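# Place the matching pentomino piece into the board's hole

## Task

Put the loose piece that matches the gap in the pentomino puzzle on the wooden board into that gap so it lies flat. Every other piece in the field containing the gap must still lie flat inside that field, and the board must stay right side up. Finish with both grippers open and touching neither the board, any of its pieces, nor any other loose object.

## Robot and tools

ROBOT. Two arms, left_arm and right_arm, each with six revolute joints and a parallel two-finger gripper. They face each other across the table. The URDF root of left_arm sits at (+0.132, +0.551, +0.048) m, quat_wxyz (+0.762, 0, 0, -0.648). The root of right_arm sits at (-0.079, -0.437, +0.059) m, quat_wxyz (+0.686, 0, 0, +0.727). The names left and right are labels only and do not refer to sides of a camera image.

FRAME. One scene frame covers everything. Its origin is the centre of the table, +z points up, and the tabletop is at z = +0.020 m. left_arm's base is on the +y side. In each gripper's own frame the fingers point along +x and close along y. end_effector_position is the point midway between the finger pads, about 3 to 4 cm behind the fingertips. The reported hand position may be slightly wrong, more so when the arm is stretched far out.

execute_actions. The argument actions is a list holding zero or one item. An empty list sends no command and returns the current state with camera pictures. An action item is {"rows": [...], "steps": n}. rows contains 1 to 15 rows and steps is 1 to 15 (default 15), each step lasting 1/30 s. One row is used per step, and the final row repeats if there are fewer rows than steps. An action needs at least 8 steps because the result is captured 8 steps before the action ends, and those remaining steps run while the next reply is written. A wait item is {"steps": n} with n up to 300. It counts from the previous result, including time spent replying, and sends no command. The optional boolean pictures asks for camera images with the result. Without an empty list or pictures: true, no images come back. A refused call sends nothing to the robot.

ROW LAYOUT. Each row is a single flat list of 14 numbers covering both arms, even when only one arm moves. The first 7 belong to left_arm: waist, shoulder, elbow, wrist pitch, wrist yaw, wrist roll, then gripper opening. The next 7 are the same for right_arm. The joint values are absolute target angles in radians, in the same convention the Joint positions line uses. They are not offsets. Stated ranges: waist -3.054 to 3.054, shoulder 0.000 to 3.142, elbow 0.000 to 2.356, wrist pitch -1.571 to 1.571, wrist yaw -1.571 to 1.571, wrist roll -3.142 to 3.142. A call is refused if any target is more than 0.010 rad beyond a range end and also farther out than that joint currently stands. The real end may differ from the stated one by up to 0.010 rad. Targets past it are clipped, and the result may then report "joint sent to its limit", possibly about an earlier action. If that line is missing, it does not mean the joint has room left.

OPENING. The opening is an absolute value from -1 to 1, where +1 is fully open (pad gap 0.088 m). Empty fingers meet near -0.80, and lower values add nothing. Going from open to closed takes at least about 0.5 s. To hold a part, keep commanding about 0.07 below the reported grip_measured. A smaller difference gives a lighter grip. grip_measured uses the same scale and can carry a fixed per-gripper error of about 1 mm. Under squeeze it can also read up to about 3 mm (0.061) narrower than the pads actually are. Parts thinner than about 3 mm get proportionally less force. Pads push with roughly 34 to 49 N each and can spike on first contact.

MOTION. Joint speed is capped. Each commanded target is kept within a lead of the measured angle: 0.211 rad for waist, shoulder and elbow, 0.213 for wrist pitch, 0.267 for wrist yaw, 0.228 for wrist roll. If the targets would move a gripper more than 70 mm from where it is, they are scaled back. Friction can leave joints short of the target, and tiny moves may not happen at all, so check Joint positions after each move. Between calls the arms keep heading for the last row sent. They stop once motion stalls or a step is HELD, and fingers already in motion continue.

RESULTS. The state line shows, for each arm, the gripper position (m), quat_wxyz and linear and angular velocities in the scene frame, plus grip_measured. Joint positions and Joint velocities give one block per arm: six joints, then the pad gap in m. Joint torques give total drive output. External joint torques estimate outside load, including friction and held weight, or say "no reading". "joint command not followed" means the clearance check altered or blocked joint targets on some steps. HELD marks steps on which your row was not fully sent. TORQUE FAULT means a joint hit its load limit: the arm freezes for 10 s and the rest of the call is skipped. Load limits in N m: waist 17.8, shoulder 22, elbow 22, wrist pitch 5.8, wrist yaw 5.78, wrist roll 5.42, with held weight counting. MOTOR HOT warns from 50 °C. At 95 °C an OVER-TEMPERATURE FAULT holds the arm, and if it does not cool in 30 to 60 s the arm loses power and goes limp.

zoom_image. Arguments: camera, either "cam_high" or "cam_low", both 504x504, and region [x0, y0, x1, y1] in pixels of that camera's latest image. (0, 0) is the top-left corner and the region is at most 504 by 504. It returns a sharper close-up and does not move anything. Approximate intrinsics: cam_high fx = fy = 424.043, cx 252.172, cy 253.213. cam_low fx = fy = 338.372, cx 249.459, cy 250.809. Both cameras have strong radial distortion.

read_manual. The optional section is "licences", the default. It returns the URDF licence texts only.

finished_scene. Argument scene is the number of the current scene. Replying without any tool call also ends the run.

AVOID. Never let the arms collide or press against each other, since that ends the scene. Do not push or drop anything off the table. Avoid dropping the piece, slamming it or shoving hard. Occasional outside tugs on a held part or pushes on loose objects can happen, so re-check positions afterwards. The simulation keeps running while you think, so keep replies short once moving.

Each tool is called after "Call:" by a JSON object that holds its "method" and its "body", one argument or row to a line.

## Session

Call:
{"method": "execute_actions", "body": {
  "actions": []
}}

Scene clock: 0.00 s of 3950.00 s.
left_arm: end_effector_position=(+0.1844, +0.2407, +0.3713) grip_measured=+0.994 end_effector_quat_wxyz=(+0.765, -0.015, -0.023, -0.643) end_effector_velocity=(+0.002, +0.001, -0.002) end_effector_angular_velocity=(+0.003, +0.023, +0.009) | right_arm: end_effector_position=(-0.0348, +0.0043, +0.2192) grip_measured=+0.991 end_effector_quat_wxyz=(+0.656, -0.673, +0.115, +0.322) end_effector_velocity=(+0.002, -0.002, +0.001) end_effector_angular_velocity=(-0.012, -0.010, +0.000)
Joint positions: left_arm=[ 0.004  0.845  0.647  0.252 -0.006  0.007  0.088] | right_arm=[ 0.117  2.049  1.712 -1.014  0.93  -0.188  0.088]
Joint velocities: left_arm=[ 0.002 -0.002 -0.002 -0.007 -0.007 -0.022 -0.   ] | right_arm=[-0.002 -0.002 -0.002 -0.007  0.007 -0.007 -0.   ]
Joint torques (N m, as the arm reports them, + toward a larger angle): no reading
External joint torques (N m, as the arm's controller estimates them; a push from outside toward a larger angle lowers the number): no reading
Heat: left arm: hottest elbow 23 °C (+0.0 °C/min); right arm: hottest shoulder 24 °C (+0.0 °C/min).

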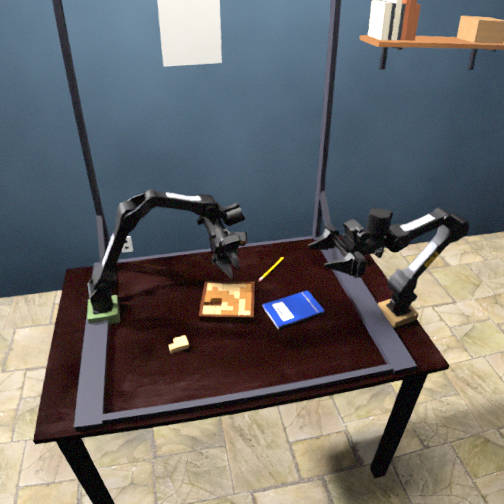

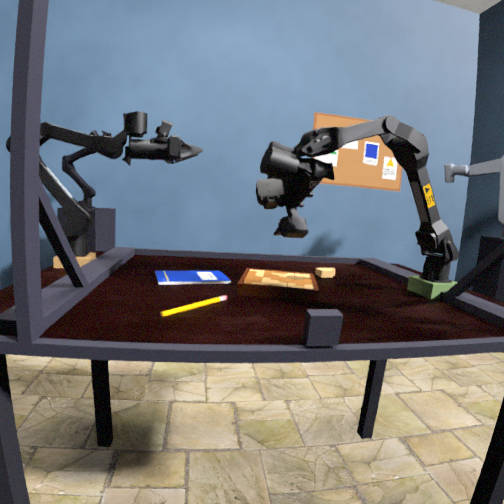

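Call:
{"method": "zoom_image", "body": {
  "camera": "cam_high",
  "region": [150, 260, 290, 370]
}}

Call:
{"method": "zoom_image", "body": {
  "camera": "cam_low",
  "region": [220, 250, 350, 310]
}}

Region (150, 260, 290, 370) of cam_high's 504x504 image, scaled by 3.600, with more detail than that image has; it fills the top 396 rows of this view, and the rest is white.

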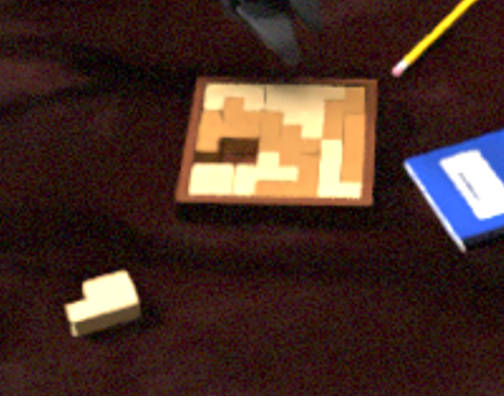

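Region (220, 250, 350, 310) of cam_low's 504x504 image, scaled by 3.877, with more detail than that image has; it fills the top 233 rows of this view, and the rest is white.

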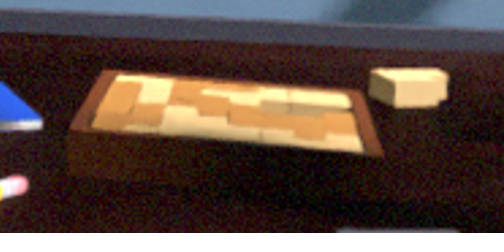

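Call:
{"method": "zoom_image", "body": {
  "camera": "cam_high",
  "region": [195, 275, 265, 325]
}}

Call:
{"method": "zoom_image", "body": {
  "camera": "cam_high",
  "region": [155, 325, 205, 365]
}}

Region (195, 275, 265, 325) of cam_high's 504x504 image, scaled by 7.200, with more detail than that image has; it fills the top 360 rows of this view, and the rest is white.

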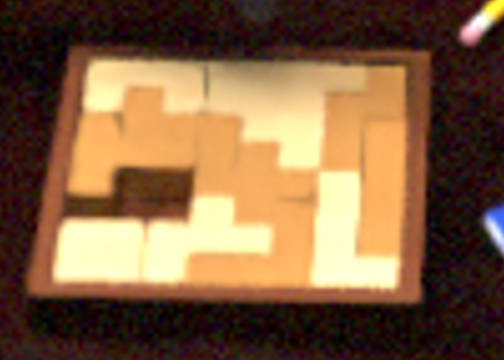

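Region (155, 325, 205, 365) of cam_high's 504x504 image, scaled by 10.080, with more detail than that image has; it fills the top 403 rows of this view, and the rest is white.

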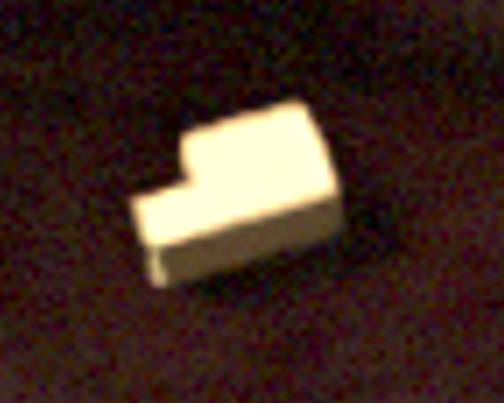

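Call:
{"method": "execute_actions", "body": {
  "actions": [
    {"rows":[[0.004,0.845,0.647,0.252,0,0,1,-0.3,1.9,1.5,-1.0,0,-0.77,1]],"steps":15}
  ]
}}

Call:
{"method": "execute_actions", "body": {
  "actions": [
    {"rows":[[0.004,0.845,0.647,0.252,0,0,1,-0.686,1.782,1.125,-0.914,0,-0.77,1]],"steps":15}
  ]
}}

Call:
{"method": "execute_actions", "body": {
  "actions": [
    {"steps":15}
  ],
  "pictures": true
}}

Scene clock: 2.83 s of 3950.00 s.
left_arm: end_effector_position=(+0.1842, +0.2407, +0.3713) grip_measured=+0.994 end_effector_quat_wxyz=(+0.765, -0.016, -0.022, -0.644) end_effector_velocity=(+0.000, +0.000, -0.002) end_effector_angular_velocity=(+0.006, +0.009, +0.004) | right_arm: end_effector_position=(+0.0434, -0.0566, +0.1651) grip_measured=+0.991 end_effector_quat_wxyz=(+0.479, -0.688, +0.269, +0.474) end_effector_velocity=(+0.335, -0.185, -0.147) end_effector_angular_velocity=(-0.445, +2.089, +0.330)
Joint positions: left_arm=[ 0.004  0.845  0.647  0.252 -0.004  0.004  0.088] | right_arm=[-0.224  1.931  1.528 -1.004  0.396 -0.626  0.088]
Joint velocities: left_arm=[-0.002 -0.002 -0.002 -0.007 -0.007 -0.007 -0.001] | right_arm=[-1.717 -0.12  -0.217  0.022 -2.293 -1.839  0.   ]
Joint torques (N m, as the arm reports them, + toward a larger angle): left_arm=[-0.15 -2.65  7.87  1.83  0.17 -0.11] | right_arm=[ 4.2  -9.65  3.44  0.3  -0.24 -0.26]
External joint torques (N m, as the arm's controller estimates them; a push from outside toward a larger angle lowers the number): left_arm=[-0.15 -0.42  0.55  0.02  0.18 -0.12] | right_arm=[ 0.32 -0.85 -2.3  -0.3  -0.12 -0.23]
Heat: left arm: hottest elbow 24 °C (+0.0 °C/min); right arm: hottest shoulder 25 °C (+0.0 °C/min).
Steps of this call (steps 1 to 78: nothing new was sent; steps 79 to 85: the first 7 steps of this action). Readings (joint positions):
79: left_arm=[0.004 0.845 0.647 0.252 -0.006 0.007] | right_arm=[0.105 2.030 1.683 -0.993 0.876 -0.232]
80: left_arm=[0.004 0.845 0.647 0.252 -0.006 0.006] | right_arm=[0.075 2.003 1.641 -1.001 0.798 -0.289]
82: left_arm=[0.004 0.845 0.647 0.252 -0.006 0.004] | right_arm=[-0.029 1.957 1.570 -1.007 0.640 -0.422]
85: the state above

Scene clock: 3.33 s of 3950.00 s.
left_arm: end_effector_position=(+0.1842, +0.2407, +0.3713) grip_measured=+0.994 end_effector_quat_wxyz=(+0.764, -0.016, -0.021, -0.644) end_effector_velocity=(+0.000, +0.000, -0.004) end_effector_angular_velocity=(+0.011, +0.010, +0.004) | right_arm: end_effector_position=(+0.0905, -0.1522, +0.1161) grip_measured=+0.991 end_effector_quat_wxyz=(+0.461, -0.551, +0.420, +0.555) end_effector_velocity=(+0.256, -0.534, -0.263) end_effector_angular_velocity=(-0.859, +0.500, -1.446)
Joint positions: left_arm=[ 0.004  0.845  0.647  0.252 -0.004  0.003  0.088] | right_arm=[-0.594  1.806  1.22  -0.926  0.003 -0.762  0.088]
Joint velocities: left_arm=[-0.002 -0.002 -0.007 -0.007 -0.007 -0.007 -0.   ] | right_arm=[-1.482 -0.076 -1.15   0.081  0.007 -0.037 -0.   ]
Joint torques (N m, as the arm reports them, + toward a larger angle): left_arm=[-0.12 -2.66  7.84  1.84  0.15 -0.11] | right_arm=[ 1.38 -7.75  2.88  0.13 -0.16 -0.28]
External joint torques (N m, as the arm's controller estimates them; a push from outside toward a larger angle lowers the number): left_arm=[-0.14 -0.51  0.62  0.06  0.15 -0.12] | right_arm=[-0.05 -0.5  -2.21 -0.21  0.04 -0.27]
Heat: left arm: hottest elbow 24 °C (+0.0 °C/min); right arm: hottest shoulder 25 °C (+0.0 °C/min).
Steps of this call (steps 1 to 8: the last 8 steps of your previous action; steps 9 to 15: the first 7 steps of this action). Readings (joint positions):
9: left_arm=[0.004 0.845 0.647 0.252 -0.004 0.003] | right_arm=[-0.309 1.897 1.478 -0.965 0.003 -0.760]
10: left_arm=[0.004 0.845 0.647 0.252 -0.004 0.003] | right_arm=[-0.341 1.872 1.433 -0.954 -0.001 -0.761]
12: left_arm=[0.004 0.845 0.647 0.252 -0.004 0.003] | right_arm=[-0.437 1.830 1.342 -0.944 0.001 -0.761]
15: the state above

Scene clock: 3.83 s of 3950.00 s.
left_arm: end_effector_position=(+0.1842, +0.2407, +0.3713) grip_measured=+0.994 end_effector_quat_wxyz=(+0.764, -0.016, -0.021, -0.644) end_effector_velocity=(+0.000, +0.001, +0.000) end_effector_angular_velocity=(-0.001, +0.022, +0.004) | right_arm: end_effector_position=(+0.1022, -0.1882, +0.0995) grip_measured=+0.991 end_effector_quat_wxyz=(+0.464, -0.533, +0.467, +0.532) end_effector_velocity=(-0.005, -0.004, -0.001) end_effector_angular_velocity=(-0.017, +0.022, +0.010)
Joint positions: left_arm=[ 0.004  0.845  0.647  0.252 -0.004  0.003  0.088] | right_arm=[-0.687  1.795  1.136 -0.917  0.002 -0.763  0.088]
Joint velocities: left_arm=[-0.002 -0.002  0.002 -0.007 -0.007 -0.022 -0.   ] | right_arm=[ 0.002  0.002 -0.002 -0.022 -0.007 -0.007 -0.   ]
Joint torques (N m, as the arm reports them, + toward a larger angle): left_arm=[-0.14 -2.64  7.86  1.84  0.15 -0.1 ] | right_arm=[ 0.04 -7.26  2.97  0.03 -0.15 -0.24]
External joint torques (N m, as the arm's controller estimates them; a push from outside toward a larger angle lowers the number): left_arm=[-0.14 -0.43  0.53  0.03  0.15 -0.11] | right_arm=[ 0.   -0.53 -2.11 -0.26 -0.1  -0.24]
Heat: left arm: hottest elbow 24 °C (+0.0 °C/min); right arm: hottest shoulder 25 °C (+0.0 °C/min).
Kept back: nothing.
Steps of this call (steps 1 to 8: the last 8 steps of your previous action; steps 9 to 15: the robot went on to your last target). Readings (joint positions):
1: left_arm=[0.004 0.845 0.647 0.252 -0.004 0.003] | right_arm=[-0.637 1.806 1.188 -0.925 0.006 -0.762]
2: left_arm=[0.004 0.845 0.647 0.252 -0.004 0.003] | right_arm=[-0.668 1.806 1.165 -0.925 0.008 -0.762]
4: left_arm=[0.004 0.845 0.647 0.252 -0.004 0.003] | right_arm=[-0.691 1.805 1.140 -0.924 0.008 -0.763]
8: left_arm=[0.004 0.845 0.647 0.252 -0.004 0.003] | right_arm=[-0.687 1.797 1.137 -0.917 0.002 -0.763]
15: the state above

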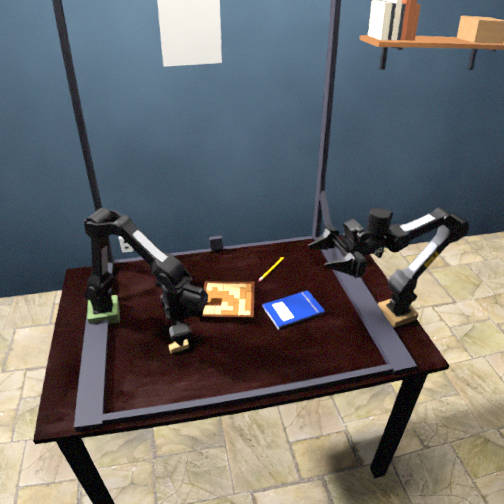

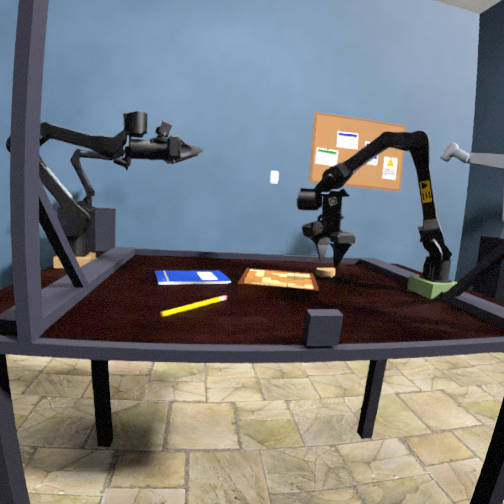

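Call:
{"method": "execute_actions", "body": {
  "actions": [
    {"rows":[[0.004,0.845,0.647,0.252,0,0,1,-0.686,1.815,1.075,-0.83,0,-0.77,1]],"steps":15}
  ]
}}

Call:
{"method": "execute_actions", "body": {
  "actions": [
    {"steps":10}
  ],
  "pictures": true
}}

Call:
{"method": "zoom_image", "body": {
  "camera": "cam_high",
  "region": [140, 300, 220, 370]
}}

Call:
{"method": "zoom_image", "body": {
  "camera": "cam_low",
  "region": [290, 220, 370, 290]
}}

Scene clock: 4.63 s of 3950.00 s.
left_arm: end_effector_position=(+0.1842, +0.2407, +0.3713) grip_measured=+0.994 end_effector_quat_wxyz=(+0.764, -0.016, -0.021, -0.644) end_effector_velocity=(-0.002, +0.001, +0.003) end_effector_angular_velocity=(-0.013, +0.005, -0.010) | right_arm: end_effector_position=(+0.1020, -0.1885, +0.0846) grip_measured=+0.991 end_effector_quat_wxyz=(+0.469, -0.533, +0.462, +0.532) end_effector_velocity=(+0.001, +0.002, -0.014) end_effector_angular_velocity=(+0.022, -0.007, +0.020)
Joint positions: left_arm=[ 0.004  0.845  0.647  0.252 -0.004  0.003  0.088] | right_arm=[-0.687  1.807  1.086 -0.839  0.002 -0.764  0.088]
Joint velocities: left_arm=[-0.002 -0.007 -0.002  0.007  0.007 -0.007 -0.   ] | right_arm=[-0.002  0.017 -0.042  0.081 -0.007 -0.022 -0.   ]
Joint torques (N m, as the arm reports them, + toward a larger angle): left_arm=[-0.12 -2.7   7.84  1.83  0.15 -0.1 ] | right_arm=[ 0.06 -5.04  3.12  0.2  -0.14 -0.17]
External joint torques (N m, as the arm's controller estimates them; a push from outside toward a larger angle lowers the number): left_arm=[-0.14 -0.44  0.51  0.01  0.15 -0.11] | right_arm=[ 0.04  2.06 -2.19 -0.17 -0.09 -0.17]
Heat: left arm: hottest elbow 24 °C (+0.0 °C/min); right arm: hottest shoulder 25 °C (+0.0 °C/min).
Steps of this call (steps 1 to 15: the robot went on to your last target; steps 16 to 17: nothing new was sent; steps 18 to 24: the first 7 steps of this action). Readings (joint positions):
18: left_arm=[0.004 0.845 0.647 0.252 -0.004 0.003] | right_arm=[-0.687 1.795 1.125 -0.893 0.002 -0.764]
19: left_arm=[0.004 0.845 0.647 0.252 -0.004 0.003] | right_arm=[-0.687 1.795 1.115 -0.870 0.002 -0.764]
21: left_arm=[0.004 0.845 0.647 0.252 -0.004 0.003] | right_arm=[-0.687 1.801 1.098 -0.852 0.002 -0.764]
24: the state above

Scene clock: 4.97 s of 3950.00 s.
left_arm: end_effector_position=(+0.1842, +0.2407, +0.3713) grip_measured=+0.994 end_effector_quat_wxyz=(+0.764, -0.016, -0.021, -0.644) end_effector_velocity=(+0.003, +0.001, -0.002) end_effector_angular_velocity=(+0.003, +0.023, +0.013) | right_arm: end_effector_position=(+0.1028, -0.1875, +0.0845) grip_measured=+0.991 end_effector_quat_wxyz=(+0.471, -0.533, +0.459, +0.532) end_effector_velocity=(-0.000, -0.003, -0.001) end_effector_angular_velocity=(-0.014, +0.001, +0.005)
Joint positions: left_arm=[ 0.004  0.845  0.647  0.252 -0.004  0.003  0.088] | right_arm=[-0.687  1.807  1.085 -0.833  0.002 -0.764  0.088]
Joint velocities: left_arm=[ 0.007 -0.002 -0.002 -0.007 -0.007 -0.022 -0.   ] | right_arm=[-0.002  0.002 -0.002 -0.007  0.007 -0.007 -0.   ]
Joint torques (N m, as the arm reports them, + toward a larger angle): left_arm=[-0.1  -2.66  7.87  1.82  0.15 -0.1 ] | right_arm=[-0.05 -5.15  2.68  0.08 -0.15 -0.26]
External joint torques (N m, as the arm's controller estimates them; a push from outside toward a larger angle lowers the number): left_arm=[-0.13 -0.48  0.56  0.02  0.16 -0.11] | right_arm=[-0.04  1.47 -2.23 -0.24 -0.11 -0.26]
Heat: left arm: hottest elbow 24 °C (+0.0 °C/min); right arm: hottest shoulder 26 °C (+0.0 °C/min).
Kept back: nothing.
Steps of this call (steps 1 to 8: the last 8 steps of your previous action; steps 9 to 10: the robot went on to your last target). Readings (joint positions):
1: left_arm=[0.004 0.845 0.647 0.252 -0.004 0.003] | right_arm=[-0.687 1.807 1.085 -0.837 0.002 -0.764]
2: left_arm=[0.004 0.845 0.647 0.252 -0.004 0.003] | right_arm=[-0.687 1.807 1.085 -0.835 0.002 -0.764]
4: left_arm=[0.004 0.845 0.647 0.252 -0.004 0.003] | right_arm=[-0.687 1.807 1.085 -0.833 0.002 -0.764]
8: left_arm=[0.004 0.845 0.647 0.252 -0.004 0.003] | right_arm=[-0.687 1.807 1.085 -0.833 0.002 -0.764]
10: the state above

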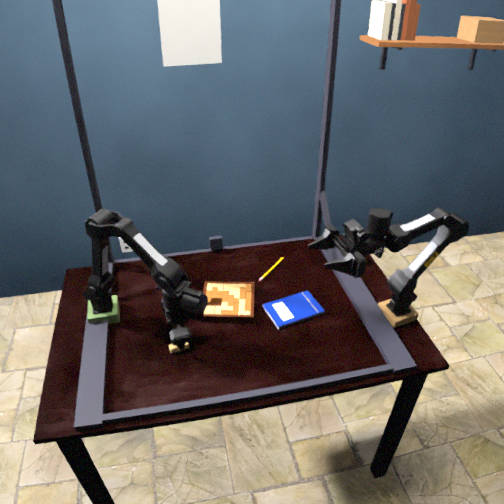

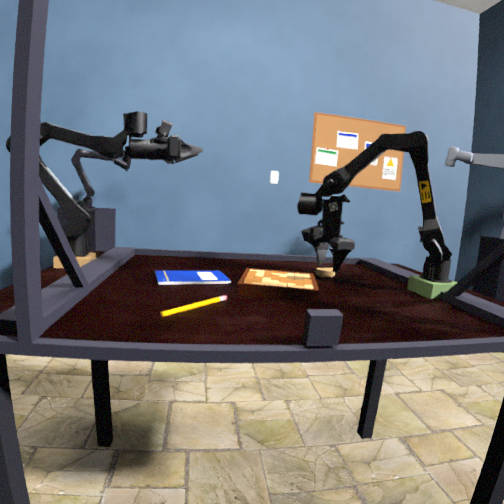

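Region (140, 300, 220, 370) of cam_high's 504x504 image, scaled by 6.300, with more detail than that image has; it fills the top 441 rows of this view, and the rest is white.

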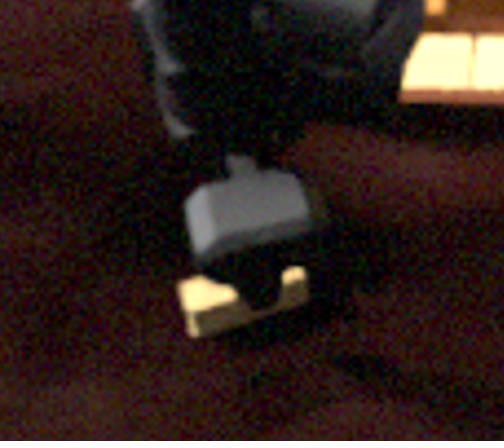

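Region (290, 220, 370, 290) of cam_low's 504x504 image, scaled by 6.300, with more detail than that image has; it fills the top 441 rows of this view, and the rest is white.

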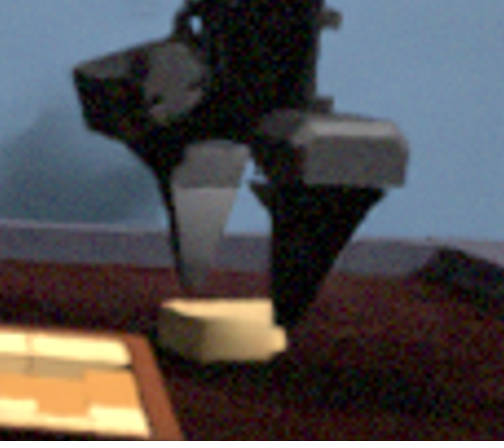

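Call:
{"method": "execute_actions", "body": {
  "actions": [
    {"rows":[[0.004,0.845,0.647,0.252,0,0,1,-0.686,1.85,1.043,-0.78,0,-0.77,1]],"steps":15}
  ]
}}

Call:
{"method": "execute_actions", "body": {
  "actions": [
    {"rows":[[0.004,0.845,0.647,0.252,0,0,1,-0.686,1.85,1.043,-0.78,0,-0.77,-0.2]],"steps":15}
  ]
}}

Call:
{"method": "execute_actions", "body": {
  "actions": [
    {"steps":15}
  ],
  "pictures": true
}}

Call:
{"method": "zoom_image", "body": {
  "camera": "cam_low",
  "region": [290, 220, 370, 290]
}}

Scene clock: 5.70 s of 3950.00 s.
left_arm: end_effector_position=(+0.1842, +0.2407, +0.3713) grip_measured=+0.994 end_effector_quat_wxyz=(+0.764, -0.016, -0.021, -0.644) end_effector_velocity=(+0.000, -0.001, -0.006) end_effector_angular_velocity=(+0.016, +0.010, +0.004) | right_arm: end_effector_position=(+0.0999, -0.1913, +0.0669) grip_measured=+0.991 end_effector_quat_wxyz=(+0.462, -0.533, +0.468, +0.532) end_effector_velocity=(-0.003, -0.004, -0.017) end_effector_angular_velocity=(-0.009, +0.016, +0.019)
Joint positions: left_arm=[ 0.004  0.845  0.647  0.252 -0.004  0.003  0.088] | right_arm=[-0.687  1.843  1.052 -0.788  0.002 -0.764  0.088]
Joint velocities: left_arm=[-0.002  0.002 -0.007 -0.007 -0.007 -0.007 -0.   ] | right_arm=[-0.002  0.032 -0.037  0.051 -0.007 -0.022 -0.   ]
Joint torques (N m, as the arm reports them, + toward a larger angle): left_arm=[-0.14 -2.66  7.84  1.84  0.16 -0.1 ] | right_arm=[-0.05 -5.4   2.94  0.16 -0.15 -0.19]
External joint torques (N m, as the arm's controller estimates them; a push from outside toward a larger angle lowers the number): left_arm=[-0.11 -0.5   0.56  0.04  0.15 -0.11] | right_arm=[-0.04  1.91 -2.33 -0.22 -0.11 -0.19]
Heat: left arm: hottest elbow 24 °C (+10.5 °C/min); right arm: hottest shoulder 26 °C (+21.1 °C/min).
Steps of this call (steps 1 to 15: the robot went on to your last target; steps 16 to 22: the first 7 steps of this action). Readings (joint positions):
16: left_arm=[0.004 0.845 0.647 0.252 -0.004 0.003] | right_arm=[-0.687 1.812 1.079 -0.819 0.002 -0.764]
17: left_arm=[0.004 0.845 0.647 0.252 -0.004 0.003] | right_arm=[-0.687 1.816 1.073 -0.804 0.002 -0.764]
19: left_arm=[0.004 0.845 0.647 0.252 -0.004 0.003] | right_arm=[-0.687 1.832 1.063 -0.794 0.002 -0.764]
22: the state above

Scene clock: 6.20 s of 3950.00 s.
left_arm: end_effector_position=(+0.1842, +0.2407, +0.3713) grip_measured=+0.994 end_effector_quat_wxyz=(+0.764, -0.016, -0.021, -0.644) end_effector_velocity=(+0.000, +0.000, -0.005) end_effector_angular_velocity=(+0.020, +0.011, +0.004) | right_arm: end_effector_position=(+0.1004, -0.1906, +0.0666) grip_measured=+0.214 end_effector_quat_wxyz=(+0.464, -0.533, +0.466, +0.532) end_effector_velocity=(-0.001, -0.003, +0.001) end_effector_angular_velocity=(-0.002, +0.010, -0.000)
Joint positions: left_arm=[ 0.004  0.845  0.647  0.252 -0.004  0.003  0.088] | right_arm=[-0.687  1.843  1.051 -0.783  0.002 -0.764  0.049]
Joint velocities: left_arm=[-0.002 -0.002 -0.002 -0.022 -0.007 -0.007 -0.   ] | right_arm=[-0.007 -0.007 -0.007 -0.007 -0.007 -0.007 -0.175]
Joint torques (N m, as the arm reports them, + toward a larger angle): left_arm=[-0.13 -2.63  7.86  1.83  0.14 -0.1 ] | right_arm=[-0.04 -5.28  2.68  0.09 -0.05 -0.18]
External joint torques (N m, as the arm's controller estimates them; a push from outside toward a larger angle lowers the number): left_arm=[-0.12 -0.44  0.56  0.03  0.14 -0.11] | right_arm=[ 0.05  1.48 -2.07 -0.19 -0.02 -0.18]
Heat: left arm: hottest elbow 24 °C (+9.7 °C/min); right arm: hottest shoulder 26 °C (+19.4 °C/min).
Steps of this call (steps 1 to 8: the last 8 steps of your previous action; steps 9 to 15: the first 7 steps of this action). Readings (joint positions):
9: left_arm=[0.004 0.845 0.647 0.252 -0.004 0.003] | right_arm=[-0.687 1.843 1.051 -0.783 0.002 -0.764]
10: left_arm=[0.004 0.845 0.647 0.252 -0.004 0.003] | right_arm=[-0.687 1.843 1.051 -0.783 0.002 -0.764]
12: left_arm=[0.004 0.845 0.647 0.252 -0.004 0.003] | right_arm=[-0.687 1.843 1.051 -0.783 0.002 -0.764]
15: the state above

Scene clock: 6.70 s of 3950.00 s.
left_arm: end_effector_position=(+0.1842, +0.2407, +0.3713) grip_measured=+0.994 end_effector_quat_wxyz=(+0.764, -0.016, -0.021, -0.644) end_effector_velocity=(-0.001, +0.000, +0.000) end_effector_angular_velocity=(+0.001, +0.008, -0.000) | right_arm: end_effector_position=(+0.1006, -0.1903, +0.0666) grip_measured=-0.046 end_effector_quat_wxyz=(+0.464, -0.533, +0.466, +0.532) end_effector_velocity=(-0.005, -0.007, +0.000) end_effector_angular_velocity=(-0.025, +0.028, +0.020)
Joint positions: left_arm=[ 0.004  0.845  0.647  0.252 -0.004  0.003  0.088] | right_arm=[-0.687  1.843  1.051 -0.781  0.002 -0.764  0.037]
Joint velocities: left_arm=[-0.007 -0.002  0.002 -0.007 -0.007 -0.007 -0.   ] | right_arm=[-0.002 -0.002 -0.002 -0.037 -0.007 -0.022  0.   ]
Joint torques (N m, as the arm reports them, + toward a larger angle): left_arm=[-0.14 -2.67  7.87  1.83  0.15 -0.1 ] | right_arm=[ 0.15 -5.2   2.8  -0.01 -0.11 -0.16]
External joint torques (N m, as the arm's controller estimates them; a push from outside toward a larger angle lowers the number): left_arm=[-0.11 -0.47  0.52  0.02  0.14 -0.11] | right_arm=[ 0.14  1.54 -1.92 -0.29 -0.06 -0.15]
Heat: left arm: hottest elbow 25 °C (+17.9 °C/min); right arm: hottest shoulder 26 °C (+17.9 °C/min).
Kept back: nothing.
Steps of this call (steps 1 to 8: the last 8 steps of your previous action; steps 9 to 15: the robot went on to your last target). Readings (joint positions):
1: left_arm=[0.004 0.845 0.647 0.252 -0.004 0.003] | right_arm=[-0.687 1.843 1.051 -0.783 0.002 -0.764]
2: left_arm=[0.004 0.845 0.647 0.252 -0.004 0.003] | right_arm=[-0.687 1.843 1.051 -0.783 0.002 -0.764]
4: left_arm=[0.004 0.845 0.647 0.252 -0.004 0.003] | right_arm=[-0.687 1.843 1.051 -0.781 0.002 -0.764]
8: left_arm=[0.004 0.845 0.647 0.252 -0.004 0.003] | right_arm=[-0.687 1.843 1.051 -0.781 0.002 -0.764]
15: the state above
All arms were judged still, so your last target was given up. Only a new action makes them travel on or press farther. Fingers that are still opening or closing keep moving.

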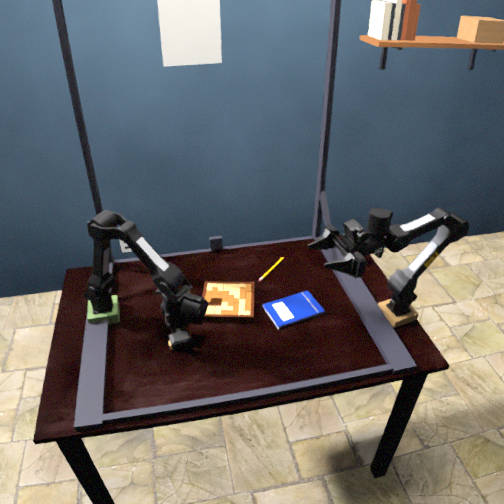

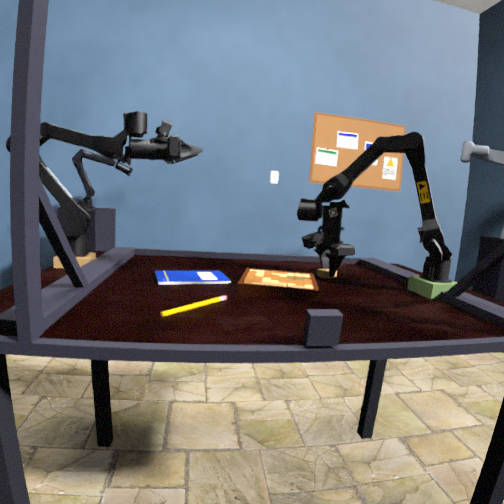

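Region (290, 220, 370, 290) of cam_low's 504x504 image, scaled by 6.300, with more detail than that image has; it fills the top 441 rows of this view, and the rest is white.

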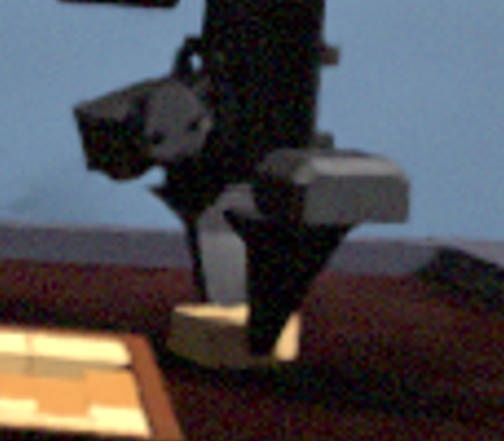

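Call:
{"method": "execute_actions", "body": {
  "actions": [
    {"rows":[[0.004,0.845,0.647,0.252,0,0,1,-0.686,1.85,1.043,-0.78,0,-0.77,0.1],[0.004,0.845,0.647,0.252,0,0,1,-0.686,1.85,1.043,-0.78,0,-0.77,0.1],[0.004,0.845,0.647,0.252,0,0,1,-0.686,1.85,1.043,-0.78,0,-0.77,0.1],[0.004,0.845,0.647,0.252,0,0,1,-0.686,1.85,1.043,-0.78,0,-0.77,0.1],[0.004,0.845,0.647,0.252,0,0,1,-0.686,1.825,1.07,-0.805,0,-0.77,0.1]],"steps":15}
  ]
}}

Call:
{"method": "execute_actions", "body": {
  "actions": [
    {"rows":[[0.004,0.845,0.647,0.252,0,0,1,-0.686,1.825,1.07,-0.805,0,-0.77,-0.13]],"steps":15}
  ]
}}

Call:
{"method": "execute_actions", "body": {
  "actions": [
    {"steps":10}
  ],
  "pictures": true
}}

Call:
{"method": "zoom_image", "body": {
  "camera": "cam_low",
  "region": [290, 220, 370, 290]
}}

Scene clock: 7.57 s of 3950.00 s.
left_arm: end_effector_position=(+0.1842, +0.2407, +0.3713) grip_measured=+0.994 end_effector_quat_wxyz=(+0.764, -0.016, -0.021, -0.644) end_effector_velocity=(+0.004, +0.001, -0.005) end_effector_angular_velocity=(+0.018, +0.026, +0.023) | right_arm: end_effector_position=(+0.0993, -0.1921, +0.0673) grip_measured=+0.079 end_effector_quat_wxyz=(+0.461, -0.534, +0.470, +0.531) end_effector_velocity=(-0.011, -0.014, +0.012) end_effector_angular_velocity=(-0.049, +0.045, +0.005)
Joint positions: left_arm=[ 0.004  0.845  0.647  0.252 -0.004  0.003  0.088] | right_arm=[-0.687  1.843  1.053 -0.795  0.002 -0.764  0.043]
Joint velocities: left_arm=[ 0.002 -0.002 -0.002 -0.022 -0.022 -0.022 -0.   ] | right_arm=[-0.002 -0.037  0.007 -0.11  -0.007 -0.007  0.011]
Joint torques (N m, as the arm reports them, + toward a larger angle): left_arm=[-0.14 -2.66  7.85  1.83  0.14 -0.1 ] | right_arm=[-0.13 -7.42  5.11 -0.28 -0.11 -0.2 ]
External joint torques (N m, as the arm's controller estimates them; a push from outside toward a larger angle lowers the number): left_arm=[-0.16 -0.52  0.6   0.05  0.15 -0.11] | right_arm=[-0.14 -0.6   0.16 -0.59 -0.06 -0.2 ]
Heat: left arm: hottest elbow 25 °C (+15.9 °C/min); right arm: hottest shoulder 26 °C (+15.9 °C/min).
Steps of this call (steps 1 to 19: nothing new was sent; steps 20 to 26: the first 7 steps of this action). Readings (joint positions):
20: left_arm=[0.004 0.845 0.647 0.252 -0.004 0.003] | right_arm=[-0.687 1.843 1.051 -0.781 0.002 -0.764]
21: left_arm=[0.004 0.845 0.647 0.252 -0.004 0.003] | right_arm=[-0.687 1.843 1.051 -0.781 0.002 -0.764]
23: left_arm=[0.004 0.845 0.647 0.252 -0.004 0.003] | right_arm=[-0.687 1.843 1.051 -0.781 0.002 -0.764]
26: the state above

Scene clock: 8.07 s of 3950.00 s.
left_arm: end_effector_position=(+0.1842, +0.2407, +0.3713) grip_measured=+0.994 end_effector_quat_wxyz=(+0.764, -0.016, -0.021, -0.644) end_effector_velocity=(+0.000, -0.001, -0.003) end_effector_angular_velocity=(+0.011, +0.010, +0.004) | right_arm: end_effector_position=(+0.0995, -0.1919, +0.0697) grip_measured=-0.059 end_effector_quat_wxyz=(+0.461, -0.534, +0.469, +0.532) end_effector_velocity=(-0.001, -0.001, +0.002) end_effector_angular_velocity=(+0.002, +0.007, -0.010)
Joint positions: left_arm=[ 0.004  0.845  0.647  0.252 -0.004  0.003  0.088] | right_arm=[-0.687  1.838  1.058 -0.803  0.002 -0.764  0.036]
Joint velocities: left_arm=[-0.002  0.002 -0.002 -0.007 -0.007 -0.007  0.   ] | right_arm=[-0.002 -0.007 -0.002 -0.007 -0.007  0.007 -0.   ]
Joint torques (N m, as the arm reports them, + toward a larger angle): left_arm=[-0.13 -2.64  7.84  1.84  0.16 -0.1 ] | right_arm=[ 0.27 -7.36  4.59 -0.31 -0.14 -0.14]
External joint torques (N m, as the arm's controller estimates them; a push from outside toward a larger angle lowers the number): left_arm=[-0.11 -0.45  0.54  0.04  0.16 -0.11] | right_arm=[ 0.27 -0.6  -0.22 -0.6  -0.09 -0.14]
Heat: left arm: hottest elbow 25 °C (+14.9 °C/min); right arm: hottest shoulder 26 °C (+14.9 °C/min).
Steps of this call (steps 1 to 8: the last 8 steps of your previous action; steps 9 to 15: the first 7 steps of this action). Readings (joint positions):
9: left_arm=[0.004 0.845 0.647 0.252 -0.004 0.003] | right_arm=[-0.687 1.839 1.057 -0.802 0.002 -0.764]
10: left_arm=[0.004 0.845 0.647 0.252 -0.004 0.003] | right_arm=[-0.687 1.839 1.057 -0.802 0.002 -0.764]
12: left_arm=[0.004 0.845 0.647 0.252 -0.004 0.003] | right_arm=[-0.687 1.838 1.058 -0.803 0.002 -0.764]
15: the state above

Scene clock: 8.40 s of 3950.00 s.
left_arm: end_effector_position=(+0.1842, +0.2407, +0.3713) grip_measured=+0.994 end_effector_quat_wxyz=(+0.764, -0.016, -0.021, -0.644) end_effector_velocity=(+0.001, -0.000, -0.000) end_effector_angular_velocity=(-0.004, +0.008, +0.014) | right_arm: end_effector_position=(+0.0995, -0.1919, +0.0697) grip_measured=-0.059 end_effector_quat_wxyz=(+0.461, -0.534, +0.469, +0.532) end_effector_velocity=(+0.001, +0.001, +0.002) end_effector_angular_velocity=(+0.014, -0.001, +0.005)
Joint positions: left_arm=[ 0.004  0.845  0.647  0.252 -0.004  0.003  0.088] | right_arm=[-0.687  1.838  1.058 -0.803  0.002 -0.764  0.036]
Joint velocities: left_arm=[-0.007  0.002 -0.002  0.007 -0.022 -0.007 -0.   ] | right_arm=[-0.002 -0.007 -0.002  0.007 -0.007 -0.007  0.   ]
Joint torques (N m, as the arm reports them, + toward a larger angle): left_arm=[-0.12 -2.68  7.85  1.83  0.15 -0.1 ] | right_arm=[ 0.1  -7.11  5.08 -0.25 -0.13 -0.25]
External joint torques (N m, as the arm's controller estimates them; a push from outside toward a larger angle lowers the number): left_arm=[-0.11 -0.5   0.54  0.02  0.15 -0.11] | right_arm=[ 0.06 -0.3   0.23 -0.55 -0.08 -0.25]
Heat: left arm: hottest elbow 25 °C (+14.3 °C/min); right arm: hottest shoulder 26 °C (+14.3 °C/min).
Kept back: nothing.
Steps of this call (steps 1 to 8: the last 8 steps of your previous action; steps 9 to 10: the robot went on to your last target). Readings (joint positions):
1: left_arm=[0.004 0.845 0.647 0.252 -0.004 0.003] | right_arm=[-0.687 1.838 1.058 -0.803 0.002 -0.764]
2: left_arm=[0.004 0.845 0.647 0.252 -0.004 0.003] | right_arm=[-0.687 1.838 1.058 -0.803 0.002 -0.764]
4: left_arm=[0.004 0.845 0.647 0.252 -0.004 0.003] | right_arm=[-0.687 1.838 1.058 -0.803 0.002 -0.764]
8: left_arm=[0.004 0.845 0.647 0.252 -0.004 0.003] | right_arm=[-0.687 1.838 1.058 -0.803 0.002 -0.764]
10: the state above

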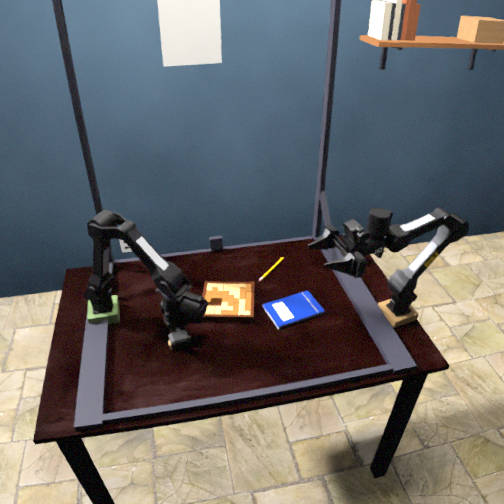

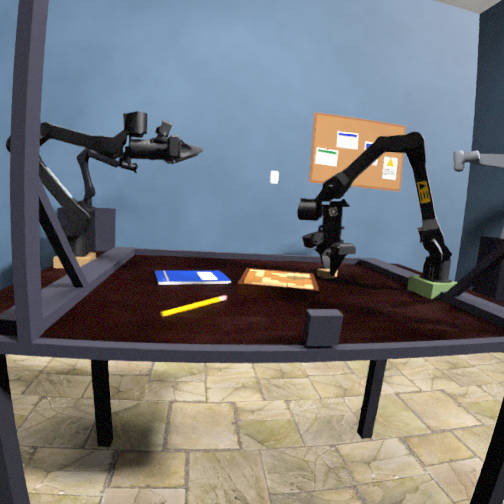

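Region (290, 220, 370, 290) of cam_low's 504x504 image, scaled by 6.300, with more detail than that image has; it fills the top 441 rows of this view, and the rest is white.

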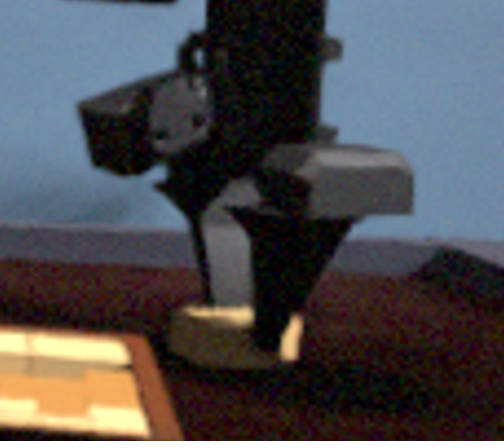

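Call:
{"method": "execute_actions", "body": {
  "actions": [
    {"rows":[[0.004,0.845,0.647,0.252,0,0,1,-0.686,1.77,1.14,-0.93,0,-0.77,-0.13]],"steps":12}
  ]
}}

Call:
{"method": "execute_actions", "body": {
  "actions": [
    {"rows":[[0.004,0.845,0.647,0.252,0,0,1,-0.4,1.9,1.33,-0.98,0,-0.3,-0.13]],"steps":12}
  ]
}}

Call:
{"method": "execute_actions", "body": {
  "actions": [
    {"rows":[[0.004,0.845,0.647,0.252,0,0,1,-0.138,2.085,1.52,-1.01,0,0.14,-0.13]],"steps":15}
  ]
}}

Call:
{"method": "execute_actions", "body": {
  "actions": [
    {"steps":15}
  ],
  "pictures": true
}}

Call:
{"method": "zoom_image", "body": {
  "camera": "cam_high",
  "region": [180, 250, 270, 330]
}}

Call:
{"method": "zoom_image", "body": {
  "camera": "cam_low",
  "region": [230, 230, 330, 300]
}}

Scene clock: 9.33 s of 3950.00 s.
left_arm: end_effector_position=(+0.1842, +0.2407, +0.3713) grip_measured=+0.994 end_effector_quat_wxyz=(+0.764, -0.016, -0.021, -0.644) end_effector_velocity=(+0.002, +0.002, +0.000) end_effector_angular_velocity=(-0.009, +0.006, +0.009) | right_arm: end_effector_position=(+0.0979, -0.1941, +0.0904) grip_measured=-0.059 end_effector_quat_wxyz=(+0.455, -0.534, +0.475, +0.531) end_effector_velocity=(+0.055, +0.080, +0.183) end_effector_angular_velocity=(+0.426, -0.282, +0.004)
Joint positions: left_arm=[ 0.004  0.845  0.647  0.252 -0.004  0.003  0.088] | right_arm=[-0.687  1.802  1.105 -0.902  0.002 -0.764  0.036]
Joint velocities: left_arm=[ 0.002 -0.007 -0.007  0.007 -0.007 -0.007  0.   ] | right_arm=[-0.002 -0.369  0.354 -0.212 -0.022 -0.007 -0.   ]
Joint torques (N m, as the arm reports them, + toward a larger angle): left_arm=[-0.13 -2.66  7.88  1.84  0.16 -0.1 ] | right_arm=[ 0.17 -6.55  5.16 -0.36 -0.13 -0.22]
External joint torques (N m, as the arm's controller estimates them; a push from outside toward a larger angle lowers the number): left_arm=[-0.15 -0.43  0.57  0.02  0.17 -0.11] | right_arm=[ 0.16 -0.43  0.41 -0.59 -0.08 -0.22]
Heat: left arm: hottest elbow 25 °C (+12.9 °C/min); right arm: hottest shoulder 26 °C (+12.9 °C/min).
Steps of this call (steps 1 to 15: the robot went on to your last target; steps 16 to 24: nothing new was sent; steps 25 to 28: the first 4 steps of this action). Readings (joint positions):
25: left_arm=[0.004 0.845 0.647 0.252 -0.004 0.003] | right_arm=[-0.687 1.833 1.071 -0.835 0.002 -0.764]
26: left_arm=[0.004 0.845 0.647 0.252 -0.004 0.003] | right_arm=[-0.687 1.827 1.084 -0.873 0.002 -0.764]
28: the state above

Scene clock: 9.73 s of 3950.00 s.
left_arm: end_effector_position=(+0.1842, +0.2407, +0.3713) grip_measured=+0.994 end_effector_quat_wxyz=(+0.764, -0.016, -0.021, -0.644) end_effector_velocity=(+0.000, +0.000, -0.005) end_effector_angular_velocity=(+0.020, +0.011, +0.004) | right_arm: end_effector_position=(+0.0727, -0.1359, +0.1101) grip_measured=-0.059 end_effector_quat_wxyz=(+0.493, -0.515, +0.477, +0.514) end_effector_velocity=(-0.428, +0.444, +0.049) end_effector_angular_velocity=(+0.302, +0.053, -0.421)
Joint positions: left_arm=[ 0.004  0.845  0.647  0.252 -0.004  0.003  0.088] | right_arm=[-0.522  1.863  1.269 -0.956  0.007 -0.524  0.036]
Joint velocities: left_arm=[-0.002 -0.002 -0.002 -0.022 -0.007 -0.007 -0.   ] | right_arm=[ 1.663  0.481  0.838 -0.125 -0.139  2.088 -0.   ]
Joint torques (N m, as the arm reports them, + toward a larger angle): left_arm=[-0.12 -2.68  7.86  1.84  0.14 -0.1 ] | right_arm=[ 0.65 -6.44  4.29 -0.89 -0.16  0.26]
External joint torques (N m, as the arm's controller estimates them; a push from outside toward a larger angle lowers the number): left_arm=[-0.12 -0.54  0.61  0.05  0.14 -0.11] | right_arm=[ 0.33  1.52  0.08 -0.47 -0.1   0.29]
Heat: left arm: hottest elbow 25 °C (+12.3 °C/min); right arm: hottest shoulder 26 °C (+12.3 °C/min).
Steps of this call (steps 1 to 8: the last 8 steps of your previous action; steps 9 to 12: the first 4 steps of this action). Readings (joint positions):
9: left_arm=[0.004 0.845 0.647 0.252 -0.004 0.003] | right_arm=[-0.670 1.794 1.160 -0.956 0.013 -0.715]
10: left_arm=[0.004 0.845 0.647 0.252 -0.004 0.003] | right_arm=[-0.629 1.819 1.198 -0.962 0.014 -0.655]
12: the state above

Scene clock: 10.23 s of 3950.00 s.
left_arm: end_effector_position=(+0.1842, +0.2407, +0.3713) grip_measured=+0.994 end_effector_quat_wxyz=(+0.764, -0.016, -0.021, -0.644) end_effector_velocity=(-0.001, +0.000, -0.002) end_effector_angular_velocity=(+0.008, -0.006, +0.000) | right_arm: end_effector_position=(-0.0451, -0.0541, +0.0990) grip_measured=-0.059 end_effector_quat_wxyz=(+0.538, -0.457, +0.536, +0.462) end_effector_velocity=(-0.280, +0.078, +0.008) end_effector_angular_velocity=(+0.101, +0.196, -0.204)
Joint positions: left_arm=[ 0.004  0.845  0.647  0.252 -0.004  0.003  0.088] | right_arm=[-0.148  2.057  1.498 -1.004 -0.003  0.065  0.036]
Joint velocities: left_arm=[-0.007 -0.002 -0.002 -0.007 -0.007  0.007 -0.   ] | right_arm=[ 0.667  0.115  0.208 -0.007 -0.198  0.872 -0.   ]
Joint torques (N m, as the arm reports them, + toward a larger angle): left_arm=[-0.12 -2.66  7.88  1.83  0.14 -0.1 ] | right_arm=[-3.63 -5.95  4.71 -0.32  0.27  0.32]
External joint torques (N m, as the arm's controller estimates them; a push from outside toward a larger angle lowers the number): left_arm=[-0.1  -0.47  0.58  0.03  0.14 -0.11] | right_arm=[-0.55  2.91 -0.24 -0.42 -0.05  0.24]
Heat: left arm: hottest elbow 26 °C (+17.6 °C/min); right arm: hottest shoulder 26 °C (+11.7 °C/min).
Steps of this call (steps 1 to 8: the last 8 steps of your previous action; steps 9 to 15: the first 7 steps of this action). Readings (joint positions):
9: left_arm=[0.004 0.845 0.647 0.252 -0.004 0.003] | right_arm=[-0.384 1.916 1.342 -1.004 0.010 -0.266]
10: left_arm=[0.004 0.845 0.647 0.252 -0.004 0.003] | right_arm=[-0.353 1.949 1.383 -1.002 0.013 -0.210]
12: left_arm=[0.004 0.845 0.647 0.252 -0.004 0.003] | right_arm=[-0.262 2.017 1.454 -0.991 0.008 -0.086]
15: the state above

Scene clock: 10.73 s of 3950.00 s.
left_arm: end_effector_position=(+0.1842, +0.2407, +0.3713) grip_measured=+0.994 end_effector_quat_wxyz=(+0.764, -0.016, -0.021, -0.644) end_effector_velocity=(+0.004, +0.001, +0.000) end_effector_angular_velocity=(+0.001, +0.009, +0.024) | right_arm: end_effector_position=(-0.0498, -0.0515, +0.0986) grip_measured=-0.059 end_effector_quat_wxyz=(+0.550, -0.442, +0.549, +0.447) end_effector_velocity=(+0.002, -0.002, +0.000) end_effector_angular_velocity=(-0.008, -0.007, -0.010)
Joint positions: left_arm=[ 0.004  0.845  0.647  0.252 -0.004  0.003  0.088] | right_arm=[-0.136  2.066  1.51  -1.008 -0.004  0.133  0.036]
Joint velocities: left_arm=[ 0.002 -0.002  0.002 -0.007 -0.022 -0.007  0.   ] | right_arm=[-0.002 -0.002 -0.002 -0.007  0.007  0.007 -0.   ]
Joint torques (N m, as the arm reports them, + toward a larger angle): left_arm=[-0.14 -2.67  7.86  1.84  0.14 -0.1 ] | right_arm=[-0.3  -6.01  5.01 -0.19  0.14  0.27]
External joint torques (N m, as the arm's controller estimates them; a push from outside toward a larger angle lowers the number): left_arm=[-0.17 -0.44  0.49  0.01  0.15 -0.11] | right_arm=[-0.24  2.87 -0.35 -0.53  0.13  0.27]
Heat: left arm: hottest elbow 26 °C (+16.8 °C/min); right arm: hottest shoulder 26 °C (+11.2 °C/min).
Kept back: nothing.
Steps of this call (steps 1 to 8: the last 8 steps of your previous action; steps 9 to 15: the robot went on to your last target). Readings (joint positions):
1: left_arm=[0.004 0.845 0.647 0.252 -0.004 0.003] | right_arm=[-0.131 2.060 1.503 -1.004 -0.005 0.087]
2: left_arm=[0.004 0.845 0.647 0.252 -0.004 0.003] | right_arm=[-0.124 2.063 1.505 -1.006 -0.004 0.102]
4: left_arm=[0.004 0.845 0.647 0.252 -0.004 0.003] | right_arm=[-0.127 2.065 1.508 -1.008 -0.004 0.119]
8: left_arm=[0.004 0.845 0.647 0.252 -0.004 0.003] | right_arm=[-0.136 2.066 1.510 -1.008 -0.004 0.130]
15: the state above

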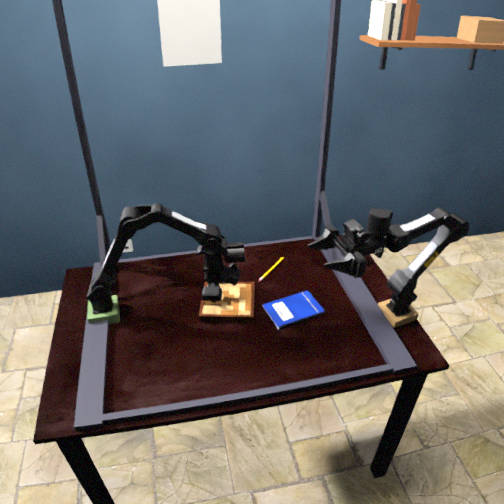

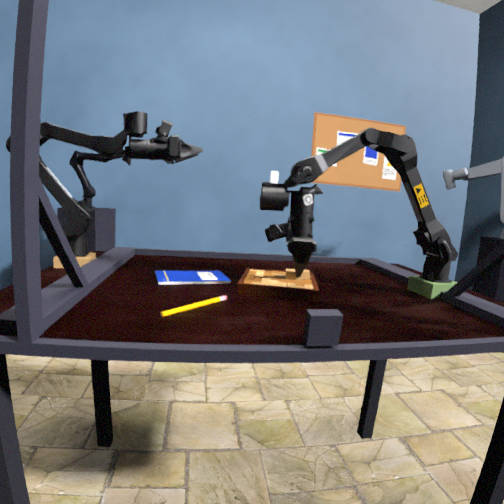

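Region (180, 250, 270, 330) of cam_high's 504x504 image, scaled by 5.600, with more detail than that image has.

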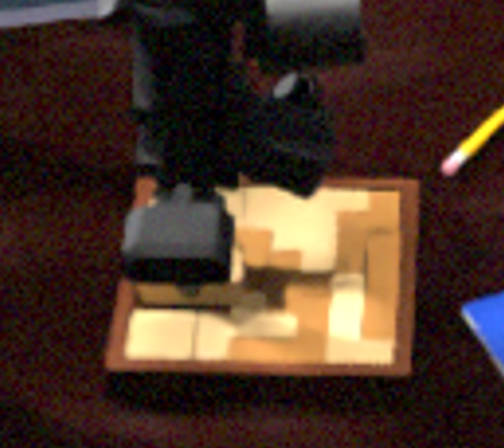

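Region (230, 230, 330, 300) of cam_low's 504x504 image, scaled by 5.040, with more detail than that image has; it fills the top 353 rows of this view, and the rest is white.

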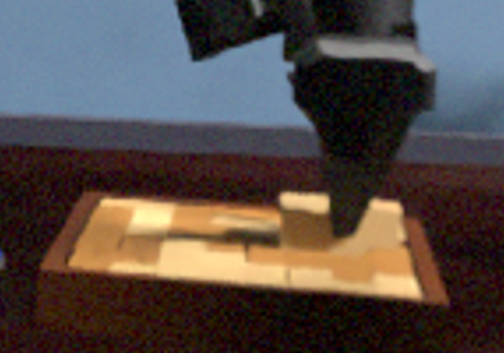

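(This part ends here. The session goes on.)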